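# Slide the folded letter fully into the envelope

## Task

Insert the letter, keeping its existing fold, completely inside the envelope so that the letter and the envelope pocket end up without wrinkles and the envelope lies flat on the table. The task fails if the letter is ever creased or pinched flat along any new line, even for a moment. At the end both grippers must have released everything and moved away, and the result must hold without the robot touching anything.

## Robot and tools

Robot: two 6-joint arms, left_arm and right_arm, each with a parallel two-finger gripper. Base positions in the scene frame: left_arm at (+0.016, +0.283, 0) m, quat_wxyz (+0.999, 0, 0, +0.045); right_arm at (-0.036, -0.351, 0) m, quat_wxyz (+0.995, 0, 0, +0.103).

Scene frame: origin on the table surface midway between the arms, +z up, +x pointing out across the table, and left_arm sits on the +y side. The arm names do not match the left or right side of any image. A gripper's fingers point along its own +z and close along its own y. The reported hand point lies between the finger pads, under 1 cm behind the tips, and is less accurate at long reach.

Joint order: every row and every per-joint list in a result uses, for each arm: shoulder (joint2), wrist pitch (joint4), wrist roll (joint6), elbow (joint3), waist (joint1), wrist yaw (joint5), then the gripper opening. Use this order only. Nominal ranges in radians: waist -2.618 to 3.054, shoulder 0.000 to 3.142, elbow 0.000 to 3.142, wrist pitch -1.571 to 1.571, wrist yaw -1.571 to 1.571, wrist roll -2.094 to 2.094. True ends may differ by up to 0.036 rad.

Row layout: one flat list of 14 numbers covering both arms, even when one arm stays still: left_arm's 6 joint angles then its opening, followed by right_arm's 6 angles then its opening. Joint values are absolute target angles in radians, in the same units shown under Joint positions, not offsets. Opening is an absolute setting from -1 (closed) to +1 (fully open).

execute_actions(actions): actions is a list of actions; each action is a table of up to 15 rows, each row applied for one 1/30 s control step, so one action lasts 0.5 s (15 steps). If fewer than 15 rows are given, the last row is repeated. An empty list just returns the current state and images. A call is rejected if a target is more than 0.036 rad outside a joint's range and also farther out than the current angle; targets past the real end are clipped there and reported as "joint sent to its limit" (absence of that line does not prove there is more room).

move(target, speed, blocking): target is one 14-number row as above (absolute angles plus openings). Joints follow synchronized paths that all finish together, so the hand traces a curve. speed (0.01 to 2 rad/s, default 0.5) caps the fastest-moving joint. Paths last 0.5 to 10 s; longer ones stop short after 10 s. Openings are applied at the start. Moves ignore obstacles and the other arm. The result adds a "move:" line: ending (done, off_target, moving, held, fault), limits=held or limits=none, and each arm's joint farthest from its target. With blocking=false the result returns after 0.5 s while motion continues; poll with wait(0) and use wait or stop before sending other motion. Faster moves and targets set deeper past a contact push harder.

wait(seconds): 0 to 10 s, arms keep their last command; returns early if a running move ends. stop(): brakes a running move (needs room, more when fast); fingers continue. zoom_image(camera, region): region [x0, y0, x1, y1] in pixels of that camera's latest image, origin at top-left, at most 504 by 504. read_manual(section): only "licences", no motion. finished_scene(scene): ends the scene given by number; irreversible, the result reports success.

Control behaviour: each step the sent target stays within a lead of the measured angle: 0.202 rad waist, 0.258 shoulder, 0.238 elbow, 0.573 wrist pitch, 0.522 wrist yaw and roll. Targets that would shift the hand over 70 mm in a step are scaled back. Friction may leave a joint up to about 0.031 rad from its command, and smaller changes may not register. "Joint targets" shows what joints are currently driven toward; resend those values to hold still, and finish incomplete motions with a new command.

Results: a state line per arm with end_effector_position (m) and end_effector_quat_wxyz; Joint positions and Joint velocities per arm (rad, rad/s) plus finger pad gap (m, 0.087 when fully open); grip_measured on the command scale; step readings with HELD marking held-back steps; "joint command not followed" when a clearance check altered targets; FAULT, MOTOR HOT (75 °C) and OVER-TEMPERATURE FAULT lines (90 °C pauses the arm 10 s, 100 °C makes it go limp and fall). Images come from cam_high, cam_low, cam_left_wrist, cam_right_wrist, each 672x504; calibration (K, distortion, world-to-camera transform) is supplied and may be slightly off.

Gripping: command an opening roughly 0.02 under grip_measured for a firm hold, less for a gentle one; each pad gives about 20 N, and quick closing squeezes harder. Readings may be off by about 1 mm.

Avoid: arms touching or pushing each other, dropping or slipping objects, slamming into the table, heavy presses, long loaded holds that heat motors, and any pinch that creases the letter.

Each tool is called as name([rows], argument=value, ...), one row to a line, values as JSON.

## Session

execute_actions(actions=[])

Scene clock: 0.00 s.
left_arm: end_effector_position=(+0.3968, +0.3230, +0.3626) grip_measured=+0.995 end_effector_quat_wxyz=(+0.704, -0.030, +0.708, +0.041) | right_arm: end_effector_position=(+0.3431, -0.2760, +0.3515) grip_measured=+1.000 end_effector_quat_wxyz=(+0.696, -0.064, +0.712, +0.068)
Joint names: [shoulder, wrist pitch, wrist roll, elbow, waist, wrist yaw]
Joint positions: left_arm=[ 1.053 -0.016  0.016  1.064  0.016  0.004  0.087] | right_arm=[ 1.062  0.002  0.009  1.039 -0.007  0.012  0.087]
Joint velocities: left_arm=[ 0.012  0.022 -0.022  0.012 -0.002  0.007  0.001] | right_arm=[ 0.002 -0.066  0.007  0.002 -0.002  0.037  0.   ]
Motor temperatures (°C, as the motors report them): left_arm=[26 25 26 27 25 26] | right_arm=[29 25 27 26 24 28]
Joint targets: left_arm=[1.053 -0.016 0.016 1.064 0.016 0.004] | right_arm=[1.062 0.002 0.009 1.039 -0.007 0.012]

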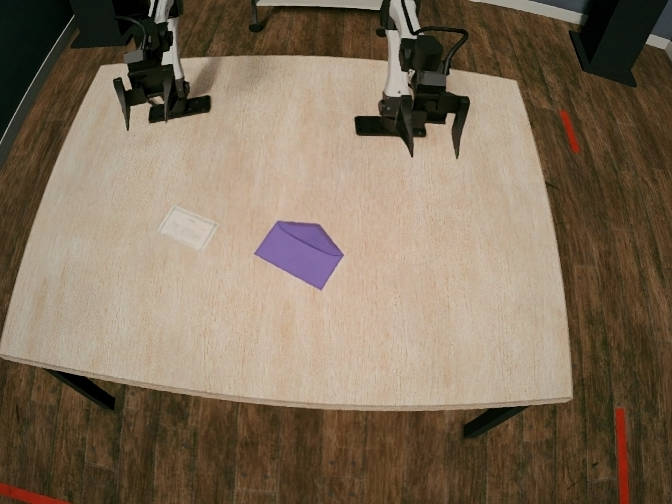

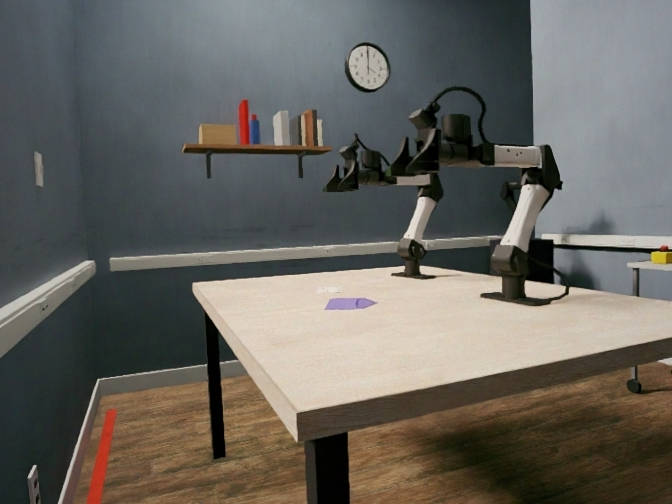

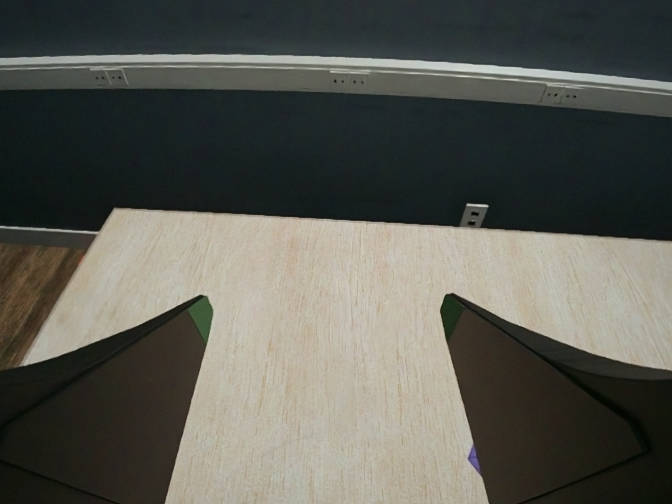

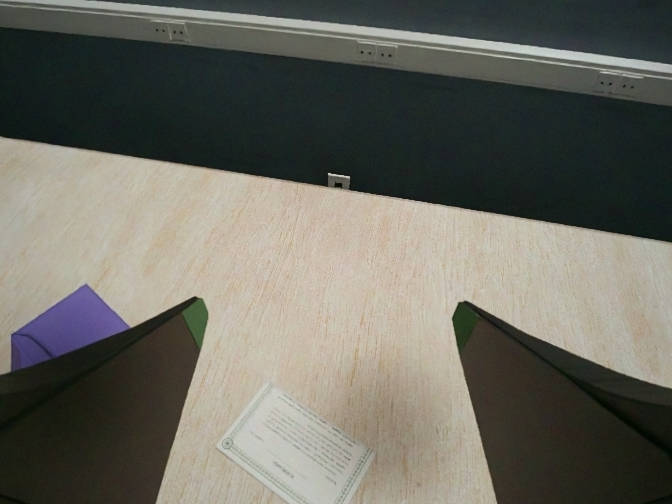

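zoom_image(camera="cam_high", region=[140, 180, 360, 310])

zoom_image(camera="cam_low", region=[290, 270, 400, 325])

Region (140, 180, 360, 310) of cam_high's 672x504 image, scaled by 2.291, with more detail than that image has; it fills the top 298 rows of this view, and the rest is white.

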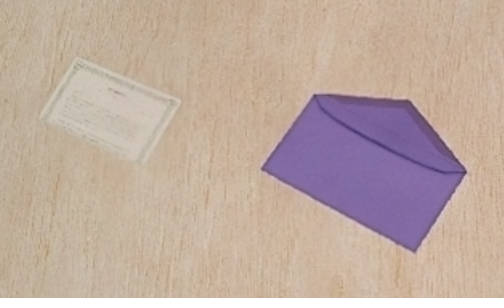

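Region (290, 270, 400, 325) of cam_low's 672x504 image, scaled by 4.582, with more detail than that image has.

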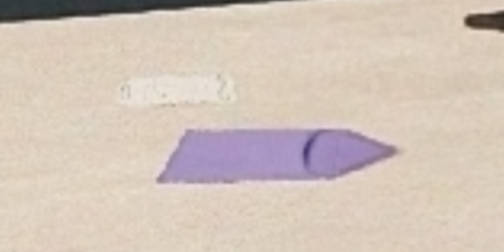

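move(target=[1.55,-0.7,0,1.2,-0.53,0,1,1.68,-0.67,0,1.35,0.1,0,1], speed=1)

Scene clock: 2.13 s.
left_arm: end_effector_position=(+0.3303, +0.1365, +0.1032) grip_measured=+0.995 end_effector_quat_wxyz=(+0.241, +0.214, +0.945, -0.053) | right_arm: end_effector_position=(+0.3426, -0.2360, +0.1156) grip_measured=+1.000 end_effector_quat_wxyz=(+0.274, -0.137, +0.951, +0.037)
Joint names: [shoulder, wrist pitch, wrist roll, elbow, waist, wrist yaw]
Joint positions: left_arm=[ 1.548 -0.693  0.009  1.168 -0.525  0.001  0.087] | right_arm=[ 1.675 -0.665  0.009  1.329  0.092  0.011  0.087]
Joint velocities: left_arm=[-0.007  0.037 -0.022 -0.012  0.012 -0.007 -0.001] | right_arm=[ 0.002  0.037 -0.007 -0.002 -0.017 -0.066  0.   ]
Motor temperatures (°C, as the motors report them): left_arm=[26 26 26 28 25 26] | right_arm=[29 26 27 26 24 28]
Joint targets: left_arm=[1.550 -0.700 0.000 1.200 -0.530 -0.000] | right_arm=[1.680 -0.670 0.000 1.350 0.100 0.000]
move: off_target (left_arm, right_arm); limits=none; left_arm: farthest joint: the elbow, 0.032 radians from its target (0.136 radians at the start); right_arm: farthest joint: the elbow, 0.021 radians from its target (0.311 radians at the start)
camera_calibration (this result's frames):
cam_left_wrist: T_world_to_cam=[[-0.429274, -0.903098, 0.0117011, 0.258631], [-0.842209, 0.404943, 0.355956, 0.204909], [-0.326202, 0.142948, -0.934429, 0.321035], [0, 0, 0, 1]] pos_world=[0.388322, 0.104701, 0.22402]
cam_right_wrist: T_world_to_cam=[[0.308061, -0.951343, 0.00671568, -0.333917], [-0.906664, -0.29144, 0.304995, 0.228775], [-0.288198, -0.100046, -0.95233, 0.321754], [0, 0, 0, 1]] pos_world=[0.403018, -0.218805, 0.238883]

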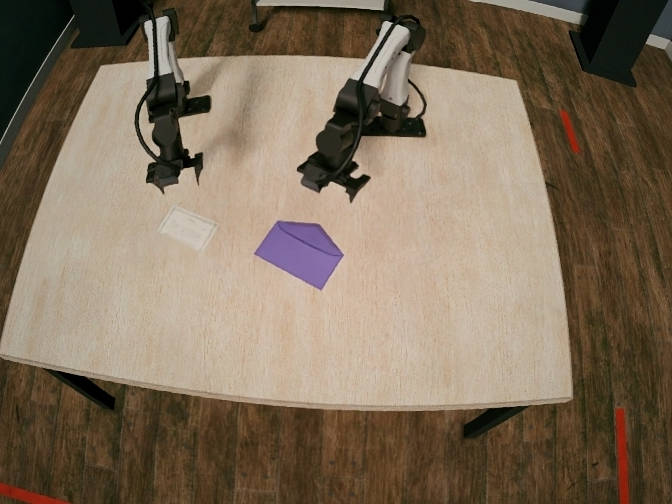

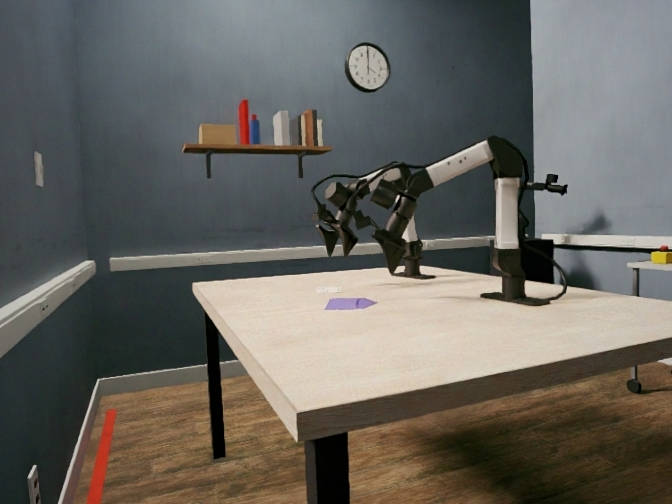

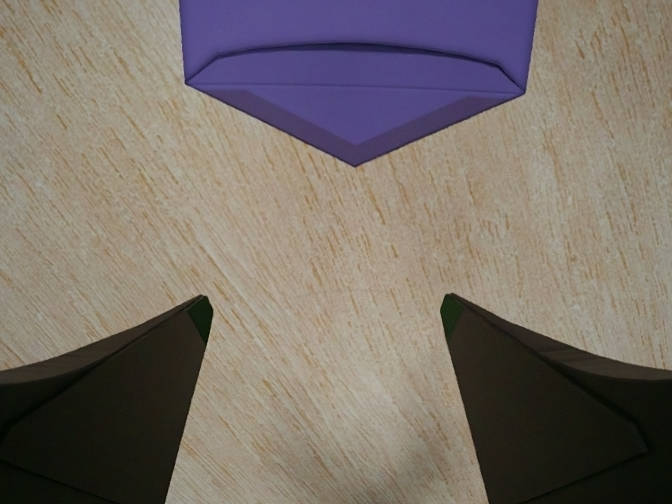

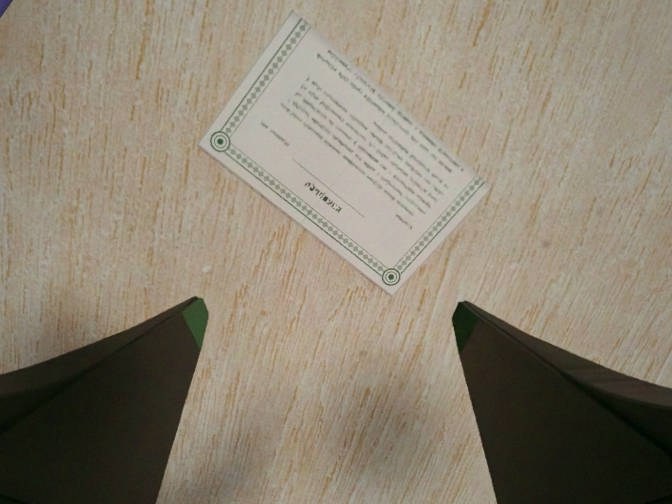

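move(target=[1.2,-0.7,0,1.0,0,0,1,2.2,-0.78,0,1.82,0.1,0,0], speed=1)

Scene clock: 3.87 s.
left_arm: end_effector_position=(+0.3189, +0.3076, +0.1513) grip_measured=+0.995 end_effector_quat_wxyz=(+0.332, -0.034, +0.942, +0.015) | right_arm: end_effector_position=(+0.4258, -0.2104, +0.0418) grip_measured=+0.000 end_effector_quat_wxyz=(+0.197, -0.140, +0.970, +0.025)
Joint names: [shoulder, wrist pitch, wrist roll, elbow, waist, wrist yaw]
Joint positions: left_arm=[ 1.214 -0.696  0.008  1.017 -0.008 -0.001  0.087] | right_arm=[ 2.197 -0.773  0.009  1.799  0.092  0.011  0.044]
Joint velocities: left_arm=[ 0.002 -0.081 -0.095  0.012 -0.002 -0.037 -0.001] | right_arm=[ 0.002 -0.051 -0.007 -0.007  0.002 -0.007  0.001]
Motor temperatures (°C, as the motors report them): left_arm=[26 26 26 28 25 26] | right_arm=[29 26 27 27 24 28]
Joint targets: left_arm=[1.200 -0.700 -0.000 1.000 0.000 0.000] | right_arm=[2.200 -0.780 0.000 1.820 0.100 0.000]
move: off_target (right_arm); limits=none; left_arm: farthest joint: the elbow, 0.017 radians from its target (0.168 radians at the start); right_arm: farthest joint: the elbow, 0.021 radians from its target (0.491 radians at the start)
camera_calibration (this result's frames):
cam_left_wrist: T_world_to_cam=[[0.0728518, -0.997299, 0.00933725, 0.276878], [-0.980579, -0.0699148, 0.183242, 0.325316], [-0.182094, -0.0225054, -0.983023, 0.350058], [0, 0, 0, 1]] pos_world=[0.36257, 0.306753, 0.281918]
cam_right_wrist: T_world_to_cam=[[0.308901, -0.951084, 0.00428482, -0.334911], [-0.84883, -0.273652, 0.452331, 0.307191], [-0.429032, -0.143363, -0.89184, 0.326385], [0, 0, 0, 1]] pos_world=[0.504237, -0.187674, 0.153567]

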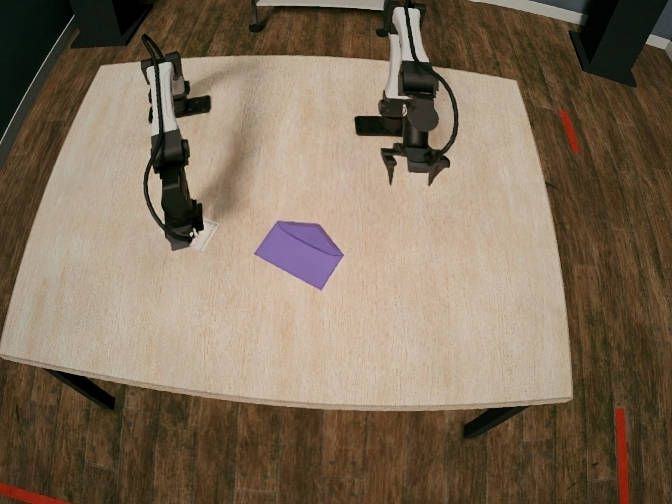

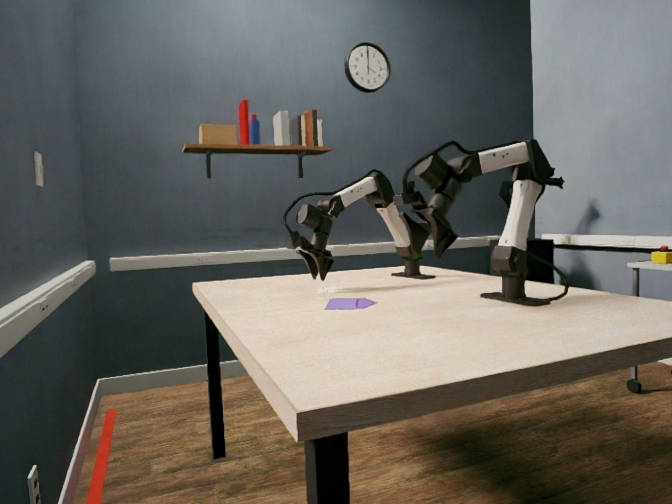

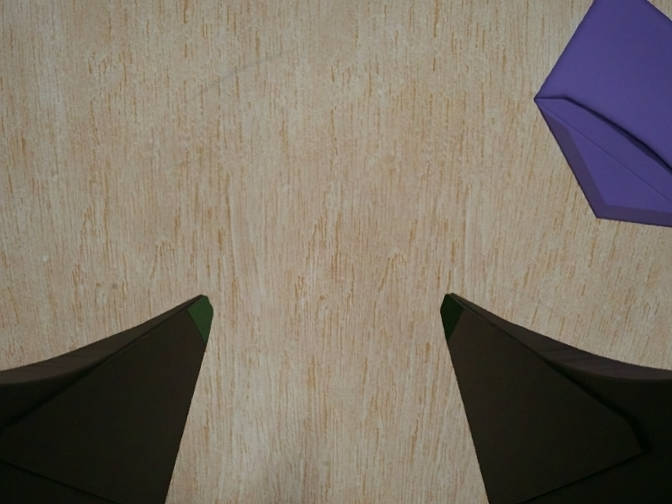

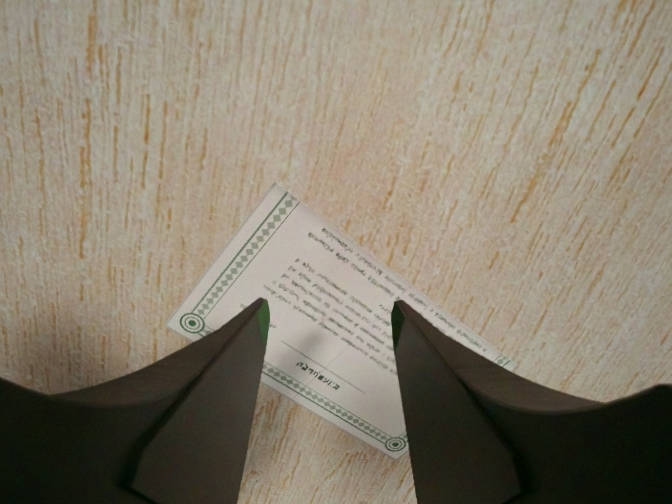

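move(target=[1.2,-0.7,0,1.0,0,0,1,2.28,-0.78,0,1.82,0.13,0,0], speed=0.1)

Scene clock: 5.10 s.
left_arm: end_effector_position=(+0.3189, +0.3076, +0.1513) grip_measured=+0.995 end_effector_quat_wxyz=(+0.332, -0.034, +0.942, +0.015) | right_arm: end_effector_position=(+0.4153, -0.1990, +0.0100) grip_measured=+0.000 end_effector_quat_wxyz=(+0.162, -0.156, +0.974, +0.022)
Joint names: [shoulder, wrist pitch, wrist roll, elbow, waist, wrist yaw]
Joint positions: left_arm=[ 1.214 -0.696  0.008  1.017 -0.008 -0.001  0.087] | right_arm=[ 2.266 -0.775  0.009  1.799  0.122  0.011  0.044]
Joint velocities: left_arm=[-0.017 -0.007 -0.022 -0.017 -0.012 -0.037 -0.   ] | right_arm=[ 0.007 -0.095  0.037  0.002  0.002 -0.022 -0.001]
Motor temperatures (°C, as the motors report them): left_arm=[26 27 26 28 25 26] | right_arm=[30 26 27 27 24 28]
Joint targets: left_arm=[1.200 -0.700 0.000 1.000 0.000 -0.000] | right_arm=[2.280 -0.780 0.000 1.820 0.130 -0.000]
move: off_target (right_arm); limits=none; left_arm: farthest joint: the elbow, 0.017 radians from its target (0.017 radians at the start); right_arm: farthest joint: the elbow, 0.021 radians from its target (0.021 radians at the start)
camera_calibration (this result's frames):
cam_left_wrist: T_world_to_cam=[[0.0728518, -0.997299, 0.00933725, 0.276878], [-0.980579, -0.0699148, 0.183242, 0.325316], [-0.182094, -0.0225054, -0.983023, 0.350058], [0, 0, 0, 1]] pos_world=[0.36257, 0.306753, 0.281918]
cam_right_wrist: T_world_to_cam=[[0.336951, -0.941517, 0.00316441, -0.330424], [-0.807941, -0.287418, 0.514414, 0.295449], [-0.48342, -0.175889, -0.857536, 0.310907], [0, 0, 0, 1]] pos_world=[0.500341, -0.171497, 0.115677]

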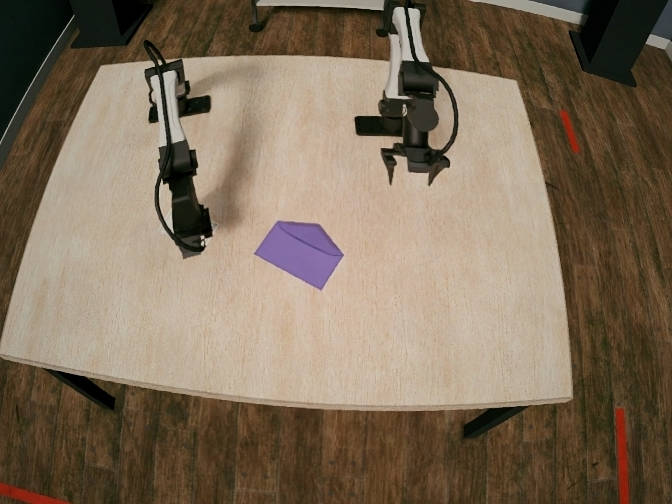

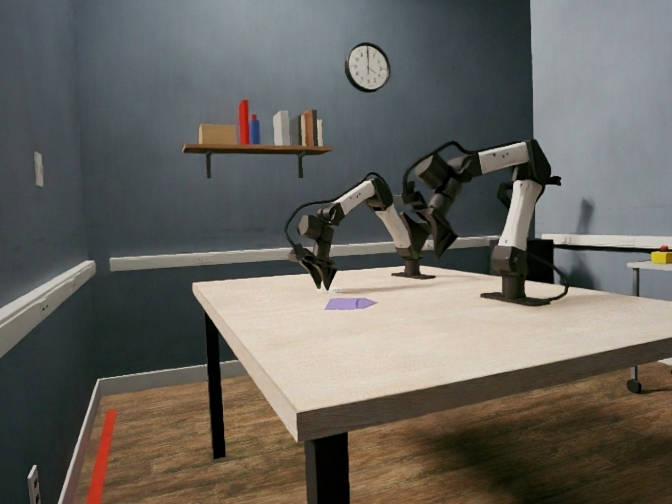

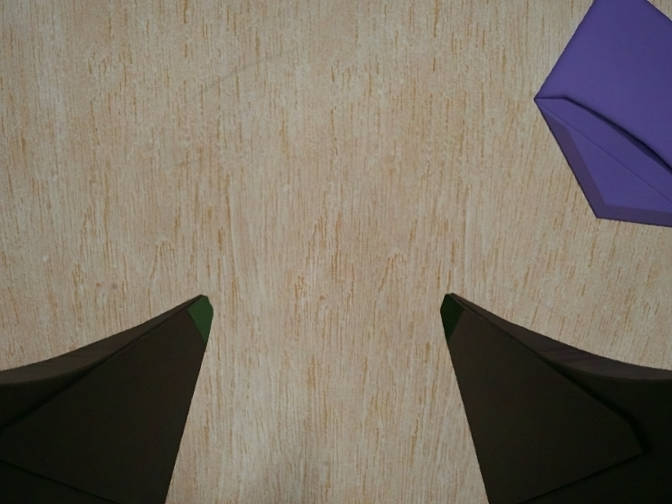

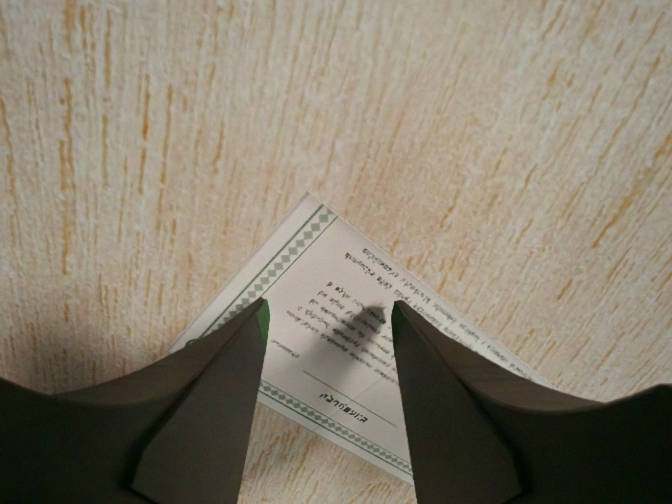

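move(target=[1.2,-0.7,0,1.0,0,0,1,2.305,-0.78,0,1.82,0.13,0,0], speed=0.05)

move(target=[1.2,-0.7,0,1.0,0,0,1,2.305,-0.78,0,1.82,0.3,0,0], speed=0.15)

Scene clock: 6.20 s.
left_arm: end_effector_position=(+0.3189, +0.3076, +0.1513) grip_measured=+0.995 end_effector_quat_wxyz=(+0.332, -0.034, +0.942, +0.015) | right_arm: end_effector_position=(+0.4146, -0.1993, +0.0044) grip_measured=+0.000 end_effector_quat_wxyz=(+0.156, -0.156, +0.975, +0.021)
Joint names: [shoulder, wrist pitch, wrist roll, elbow, waist, wrist yaw]
Joint positions: left_arm=[ 1.214 -0.696  0.008  1.017 -0.008 -0.001  0.087] | right_arm=[ 2.281 -0.777  0.009  1.804  0.122  0.011  0.044]
Joint velocities: left_arm=[-0.002 -0.007  0.007 -0.002 -0.002  0.037 -0.001] | right_arm=[ 0.022  0.022 -0.007 -0.017  0.002  0.051 -0.   ]
Motor temperatures (°C, as the motors report them): left_arm=[26 27 26 28 25 26] | right_arm=[31 26 27 27 24 28]
Joint targets: left_arm=[1.200 -0.700 0.000 1.000 -0.000 -0.000] | right_arm=[2.305 -0.780 0.000 1.820 0.130 -0.000]
move: off_target (right_arm); limits=none; left_arm: farthest joint: the elbow, 0.017 radians from its target (0.017 radians at the start); right_arm: farthest joint: the shoulder, 0.024 radians from its target (0.039 radians at the start)
camera_calibration (this result's frames):
cam_left_wrist: T_world_to_cam=[[0.0728518, -0.997299, 0.00933725, 0.276878], [-0.980579, -0.0699148, 0.183242, 0.325316], [-0.182094, -0.0225054, -0.983023, 0.350058], [0, 0, 0, 1]] pos_world=[0.36257, 0.306753, 0.281918]
cam_right_wrist: T_world_to_cam=[[0.336988, -0.941504, 0.0029638, -0.330406], [-0.801746, -0.285311, 0.525168, 0.295506], [-0.493602, -0.179351, -0.850994, 0.309163], [0, 0, 0, 1]] pos_world=[0.500867, -0.171318, 0.108885]

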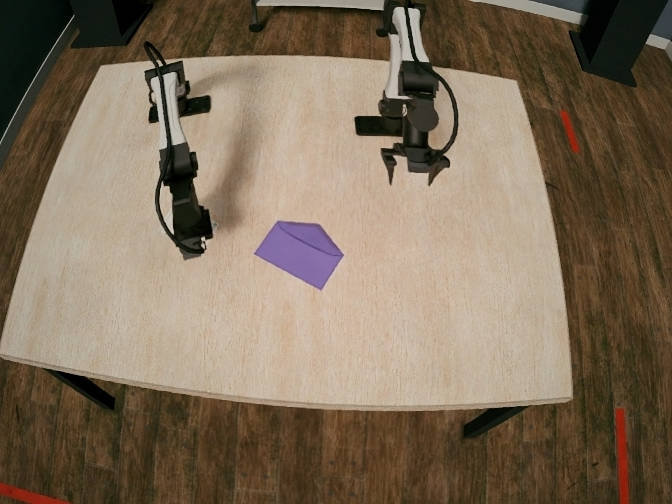

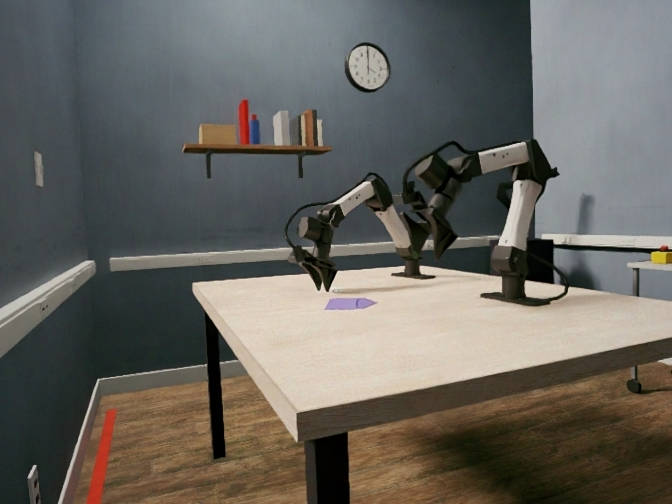

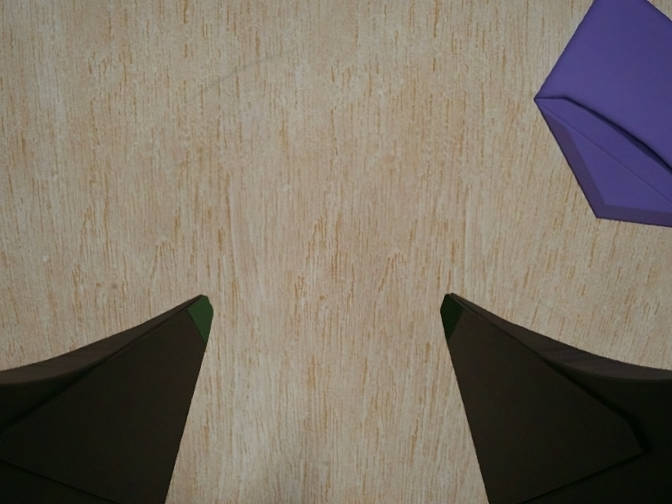

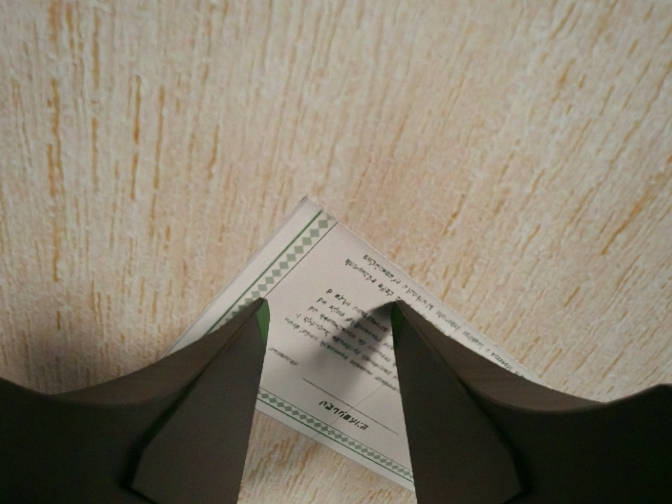

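Scene clock: 7.73 s.
left_arm: end_effector_position=(+0.3189, +0.3076, +0.1513) grip_measured=+0.995 end_effector_quat_wxyz=(+0.332, -0.034, +0.942, +0.015) | right_arm: end_effector_position=(+0.3821, -0.1246, +0.0044) grip_measured=+0.000 end_effector_quat_wxyz=(+0.154, -0.240, +0.958, +0.034)
Joint names: [shoulder, wrist pitch, wrist roll, elbow, waist, wrist yaw]
Joint positions: left_arm=[ 1.214 -0.696  0.008  1.017 -0.008 -0.001  0.087] | right_arm=[ 2.281 -0.777  0.006  1.804  0.293  0.011  0.044]
Joint velocities: left_arm=[0.002 0.022 0.022 0.017 0.002 0.051 0.   ] | right_arm=[-0.032  0.022 -0.022 -0.017 -0.012  0.007  0.001]
Motor temperatures (°C, as the motors report them): left_arm=[26 27 26 28 25 26] | right_arm=[31 26 27 27 24 28]
Joint targets: left_arm=[1.200 -0.700 -0.000 1.000 0.000 0.000] | right_arm=[2.305 -0.780 -0.000 1.820 0.300 -0.000]
move: off_target (right_arm); limits=none; left_arm: farthest joint: the elbow, 0.017 radians from its target (0.017 radians at the start); right_arm: farthest joint: the shoulder, 0.024 radians from its target (0.024 radians at the start)
camera_calibration (this result's frames):
cam_left_wrist: T_world_to_cam=[[0.0728518, -0.997299, 0.00933725, 0.276878], [-0.980579, -0.0699148, 0.183242, 0.325316], [-0.182094, -0.0225054, -0.983023, 0.350058], [0, 0, 0, 1]] pos_world=[0.36257, 0.306753, 0.281918]
cam_right_wrist: T_world_to_cam=[[0.49507, -0.868845, 0.00379361, -0.300565], [-0.740357, -0.419564, 0.525202, 0.250576], [-0.454728, -0.26282, -0.850969, 0.281264], [0, 0, 0, 1]] pos_world=[0.462215, -0.0820895, 0.108884]

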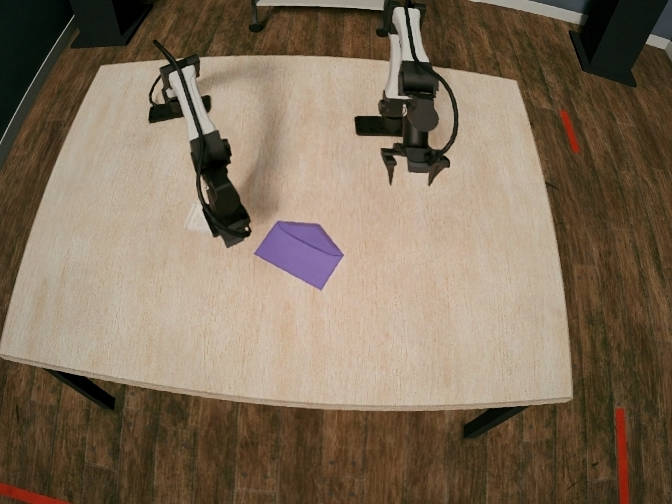

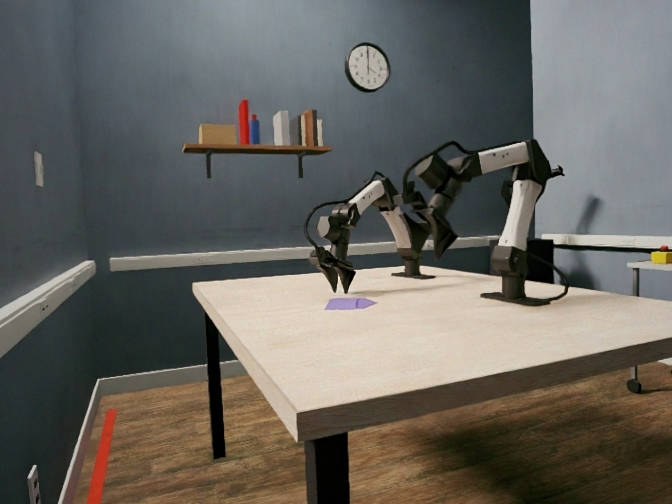

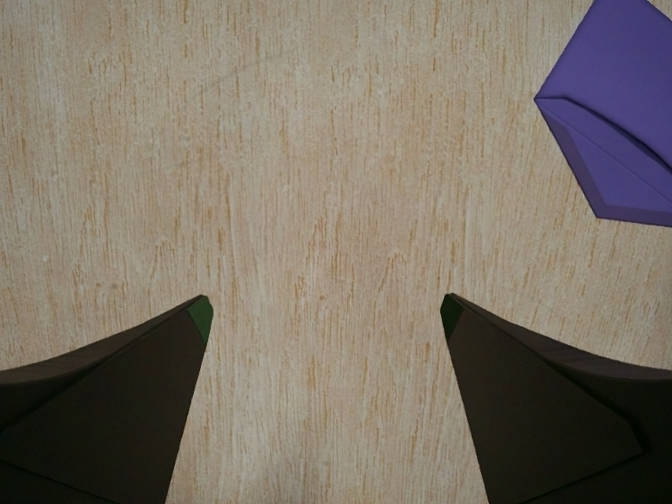

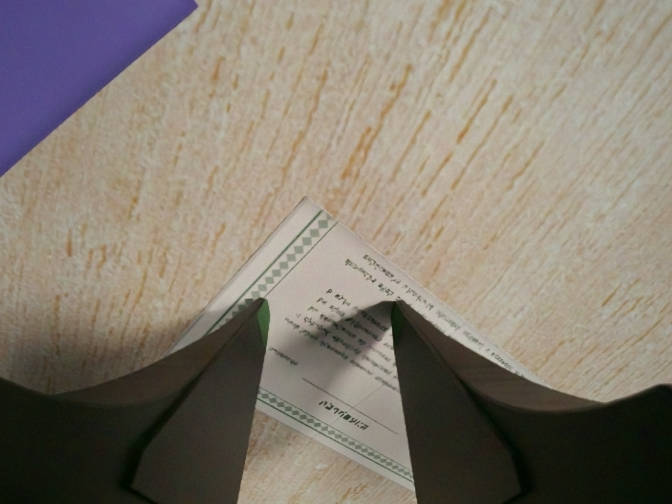

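Drags well.

move(target=[1.2,-0.7,0,1.0,0.3,0,1,2.305,-0.78,0,1.82,0.75,0,0], speed=0.25)

move(target=[1.2,-0.7,0,1.0,0.3,0,1,2.1,-0.78,0,1.82,0.75,0,0])

move(target=[1.2,-0.7,0,1.0,0.3,0,1,2.0,-0.78,0,1.82,0,0,0], speed=1)

zoom_image(camera="cam_high", region=[200, 140, 368, 300])

Scene clock: 10.10 s.
left_arm: end_effector_position=(+0.2983, +0.3953, +0.1513) grip_measured=+0.995 end_effector_quat_wxyz=(+0.326, -0.174, +0.927, +0.064) | right_arm: end_effector_position=(+0.2407, +0.0357, +0.0044) grip_measured=+0.000 end_effector_quat_wxyz=(+0.142, -0.450, +0.879, +0.068)
Joint names: [shoulder, wrist pitch, wrist roll, elbow, waist, wrist yaw]
Joint positions: left_arm=[ 1.214 -0.696  0.008  1.017  0.289 -0.001  0.087] | right_arm=[ 2.281 -0.777  0.006  1.804  0.747  0.011  0.044]
Joint velocities: left_arm=[ 0.017  0.022 -0.037  0.002 -0.002 -0.022 -0.   ] | right_arm=[-0.002  0.037 -0.007  0.002  0.007  0.007  0.   ]
Motor temperatures (°C, as the motors report them): left_arm=[27 27 26 29 25 26] | right_arm=[32 26 27 28 24 28]
Joint targets: left_arm=[1.200 -0.700 0.000 1.000 0.300 0.000] | right_arm=[2.305 -0.780 0.000 1.820 0.750 -0.000]
move: off_target (right_arm); limits=none; left_arm: farthest joint: the elbow, 0.017 radians from its target (0.017 radians at the start); right_arm: farthest joint: the shoulder, 0.024 radians from its target (0.024 radians at the start)
camera_calibration (this result's frames):
cam_left_wrist: T_world_to_cam=[[0.362038, -0.932116, 0.00933725, 0.253797], [-0.916992, -0.354328, 0.183242, 0.404678], [-0.167495, -0.0749028, -0.983023, 0.364632], [0, 0, 0, 1]] pos_world=[0.340276, 0.407269, 0.281918]
cam_right_wrist: T_world_to_cam=[[0.825723, -0.564063, 0.00379361, -0.181772], [-0.481652, -0.701551, 0.525202, 0.160916], [-0.293586, -0.435499, -0.850969, 0.226457], [0, 0, 0, 1]] pos_world=[0.294084, 0.108982, 0.108884]

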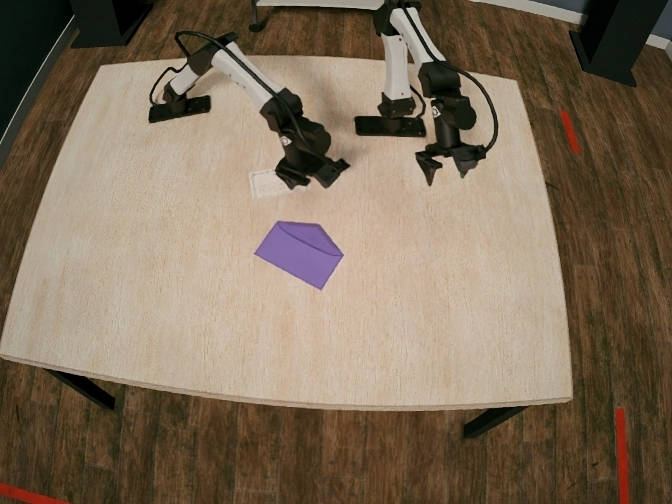

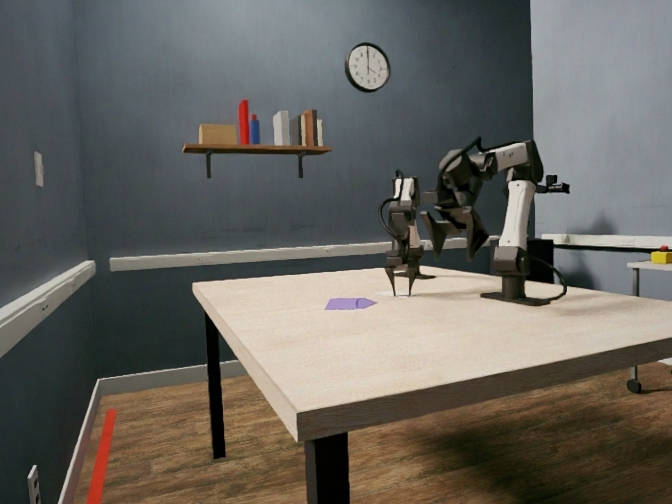

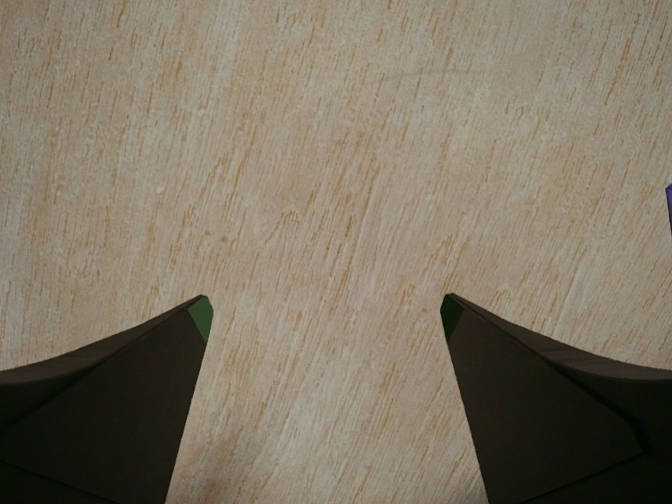

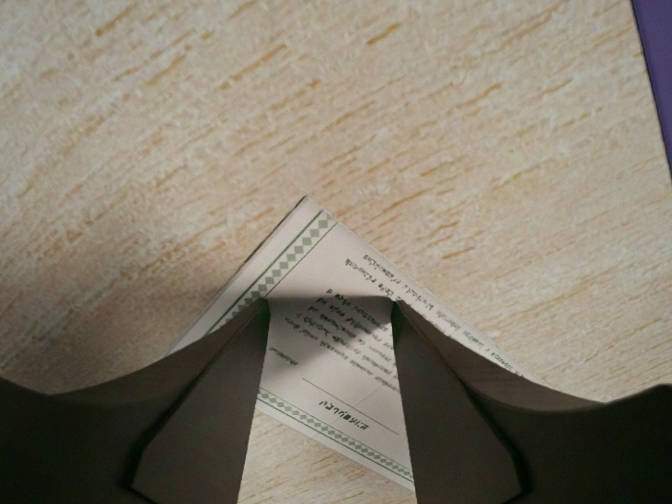

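Scene clock: 10.90 s.
left_arm: end_effector_position=(+0.2983, +0.3953, +0.1513) grip_measured=+0.995 end_effector_quat_wxyz=(+0.326, -0.174, +0.927, +0.064) | right_arm: end_effector_position=(+0.2473, +0.0449, +0.0861) grip_measured=+0.000 end_effector_quat_wxyz=(+0.218, -0.441, +0.864, +0.107)
Joint names: [shoulder, wrist pitch, wrist roll, elbow, waist, wrist yaw]
Joint positions: left_arm=[ 1.214 -0.696  0.008  1.017  0.289 -0.001  0.087] | right_arm=[ 2.103 -0.781  0.006  1.804  0.747  0.011  0.044]
Joint velocities: left_arm=[-0.002 -0.037 -0.051  0.007 -0.007 -0.022 -0.002] | right_arm=[-0.002  0.037  0.007 -0.007  0.007  0.037 -0.   ]
Motor temperatures (°C, as the motors report them): left_arm=[27 28 26 29 25 26] | right_arm=[33 26 27 28 24 28]
Joint targets: left_arm=[1.200 -0.700 0.000 1.000 0.300 -0.000] | right_arm=[2.100 -0.780 -0.000 1.820 0.750 0.000]
move: done; limits=none; left_arm: farthest joint: the elbow, 0.017 radians from its target (0.017 radians at the start); right_arm: farthest joint: the elbow, 0.016 radians from its target (0.016 radians at the start)
camera_calibration (this result's frames):
cam_left_wrist: T_world_to_cam=[[0.362038, -0.932116, 0.00933725, 0.253797], [-0.916992, -0.354328, 0.183242, 0.404678], [-0.167495, -0.0749028, -0.983023, 0.364632], [0, 0, 0, 1]] pos_world=[0.340276, 0.407269, 0.281918]
cam_right_wrist: T_world_to_cam=[[0.825181, -0.564826, 0.00693693, -0.182394], [-0.526867, -0.765182, 0.370011, 0.154979], [-0.203684, -0.308981, -0.929002, 0.280787], [0, 0, 0, 1]] pos_world=[0.289353, 0.102324, 0.204773]

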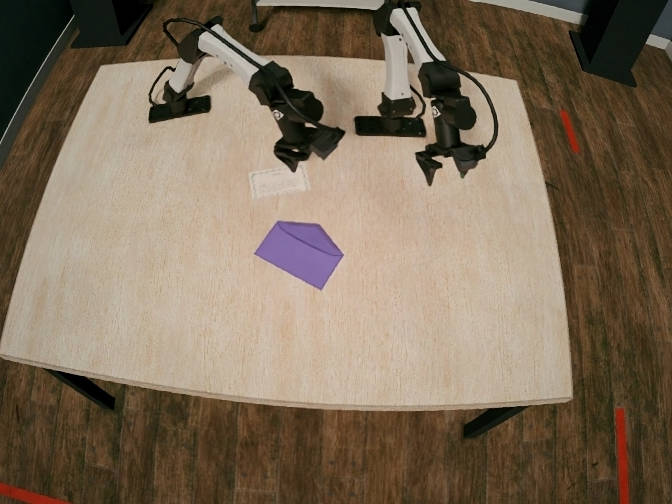

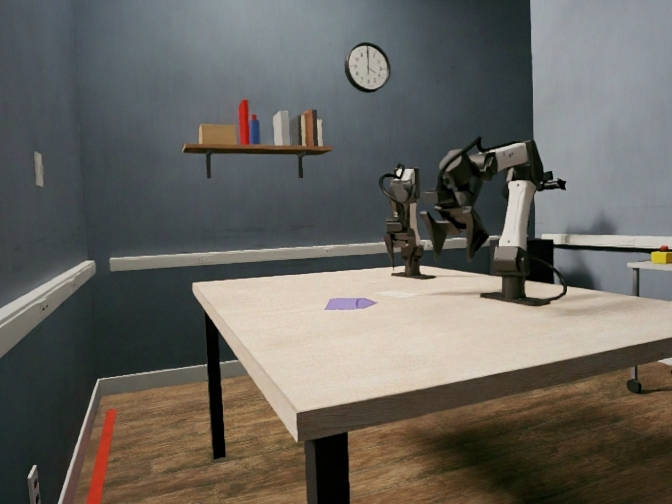

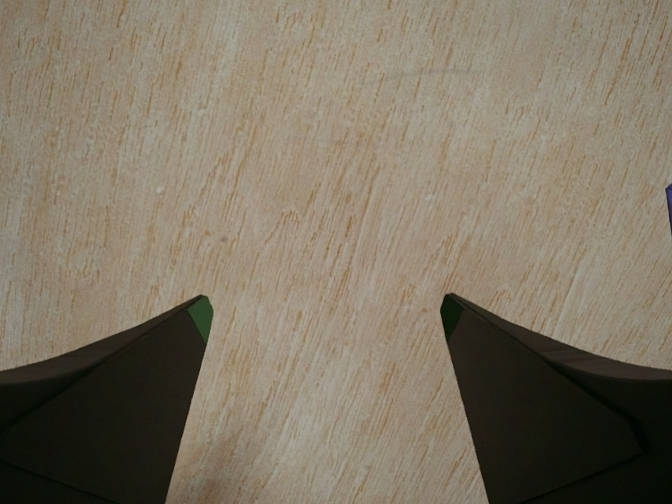

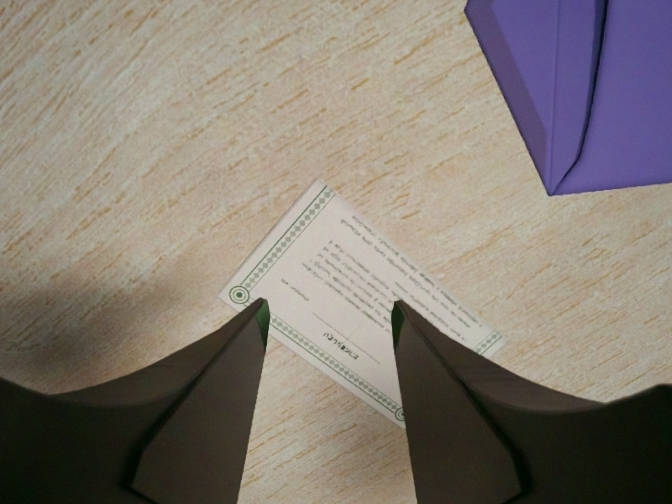

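Scene clock: 12.27 s.
left_arm: end_effector_position=(+0.2983, +0.3953, +0.1513) grip_measured=+0.995 end_effector_quat_wxyz=(+0.326, -0.174, +0.927, +0.064) | right_arm: end_effector_position=(+0.4420, -0.2554, +0.1236) grip_measured=+0.000 end_effector_quat_wxyz=(+0.280, -0.091, +0.955, +0.026)
Joint names: [shoulder, wrist pitch, wrist roll, elbow, waist, wrist yaw]
Joint positions: left_arm=[ 1.214 -0.696  0.008  1.017  0.289 -0.001  0.087] | right_arm=[ 2.023 -0.781  0.006  1.804 -0.008  0.005  0.044]
Joint velocities: left_arm=[-0.012 -0.051 -0.037 -0.012 -0.002 -0.007  0.001] | right_arm=[-0.027 -0.022  0.051 -0.012 -0.017 -0.037 -0.   ]
Motor temperatures (°C, as the motors report them): left_arm=[27 28 26 29 25 26] | right_arm=[34 27 27 28 24 28]
Joint targets: left_arm=[1.200 -0.700 0.000 1.000 0.300 0.000] | right_arm=[2.000 -0.780 0.000 1.820 -0.000 -0.000]
move: off_target (right_arm); limits=none; left_arm: farthest joint: the elbow, 0.017 radians from its target (0.017 radians at the start); right_arm: farthest joint: the shoulder, 0.023 radians from its target (0.103 radians at the start)
camera_calibration (this result's frames):
cam_left_wrist: T_world_to_cam=[[0.362038, -0.932116, 0.00933725, 0.253797], [-0.916992, -0.354328, 0.183242, 0.404678], [-0.167495, -0.0749028, -0.983023, 0.364632], [0, 0, 0, 1]] pos_world=[0.340276, 0.407269, 0.281918]
cam_right_wrist: T_world_to_cam=[[0.21654, -0.976266, 0.00382505, -0.348634], [-0.933245, -0.205844, 0.294417, 0.34576], [-0.286642, -0.0673227, -0.95567, 0.364111], [0, 0, 0, 1]] pos_world=[0.502541, -0.244674, 0.247506]

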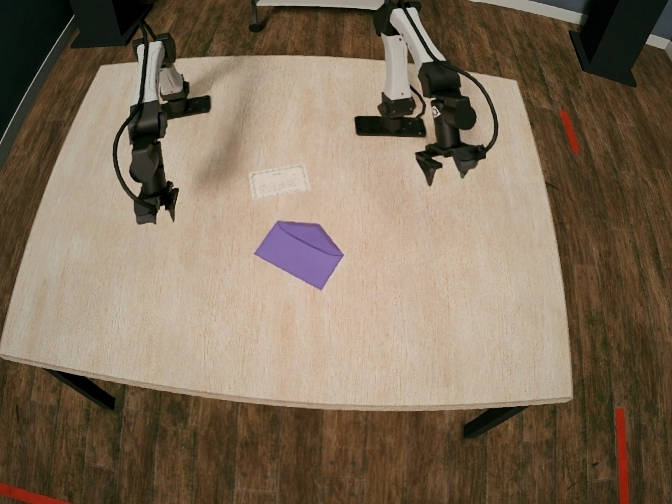

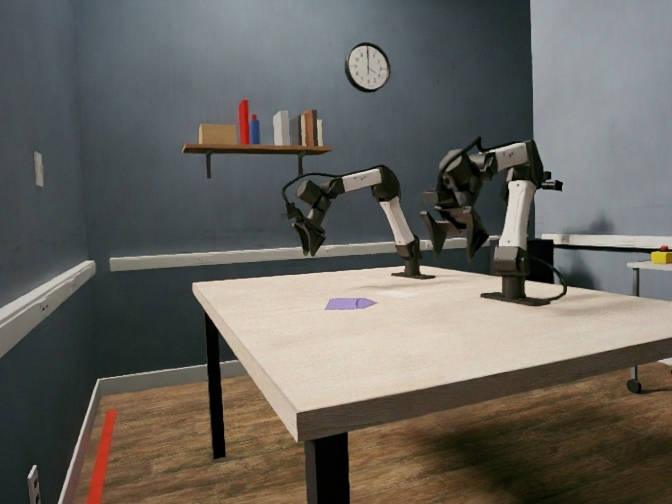

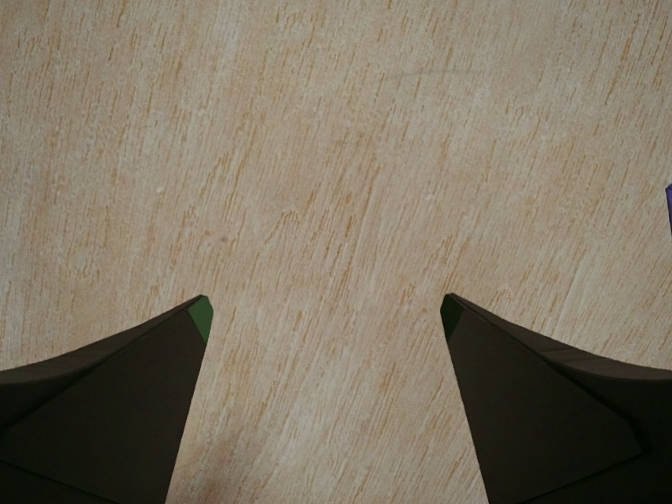

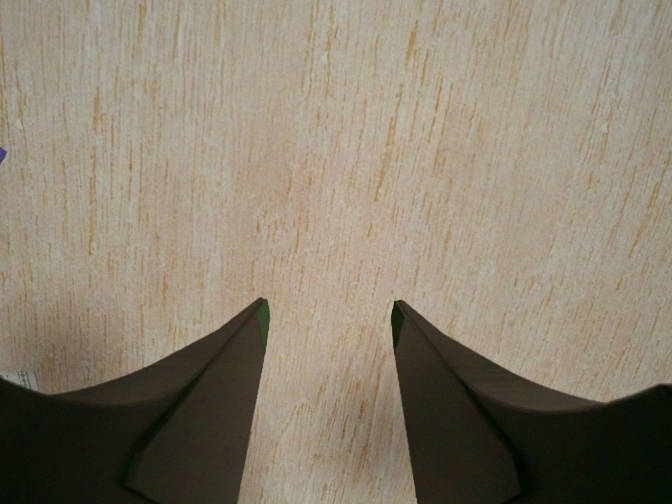

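Region (200, 140, 368, 300) of cam_high's 672x504 image, scaled by 3.000, with more detail than that image has; it fills the top 480 rows of this view, and the rest is white.

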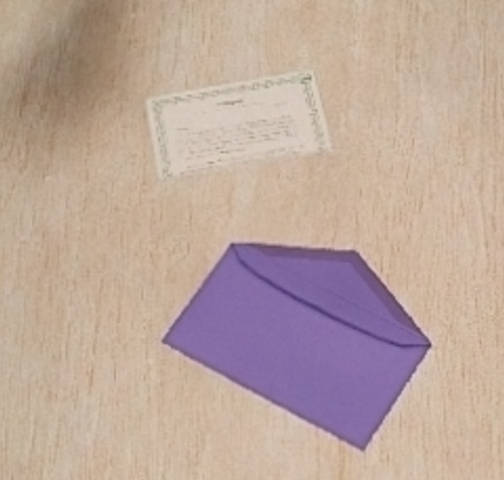

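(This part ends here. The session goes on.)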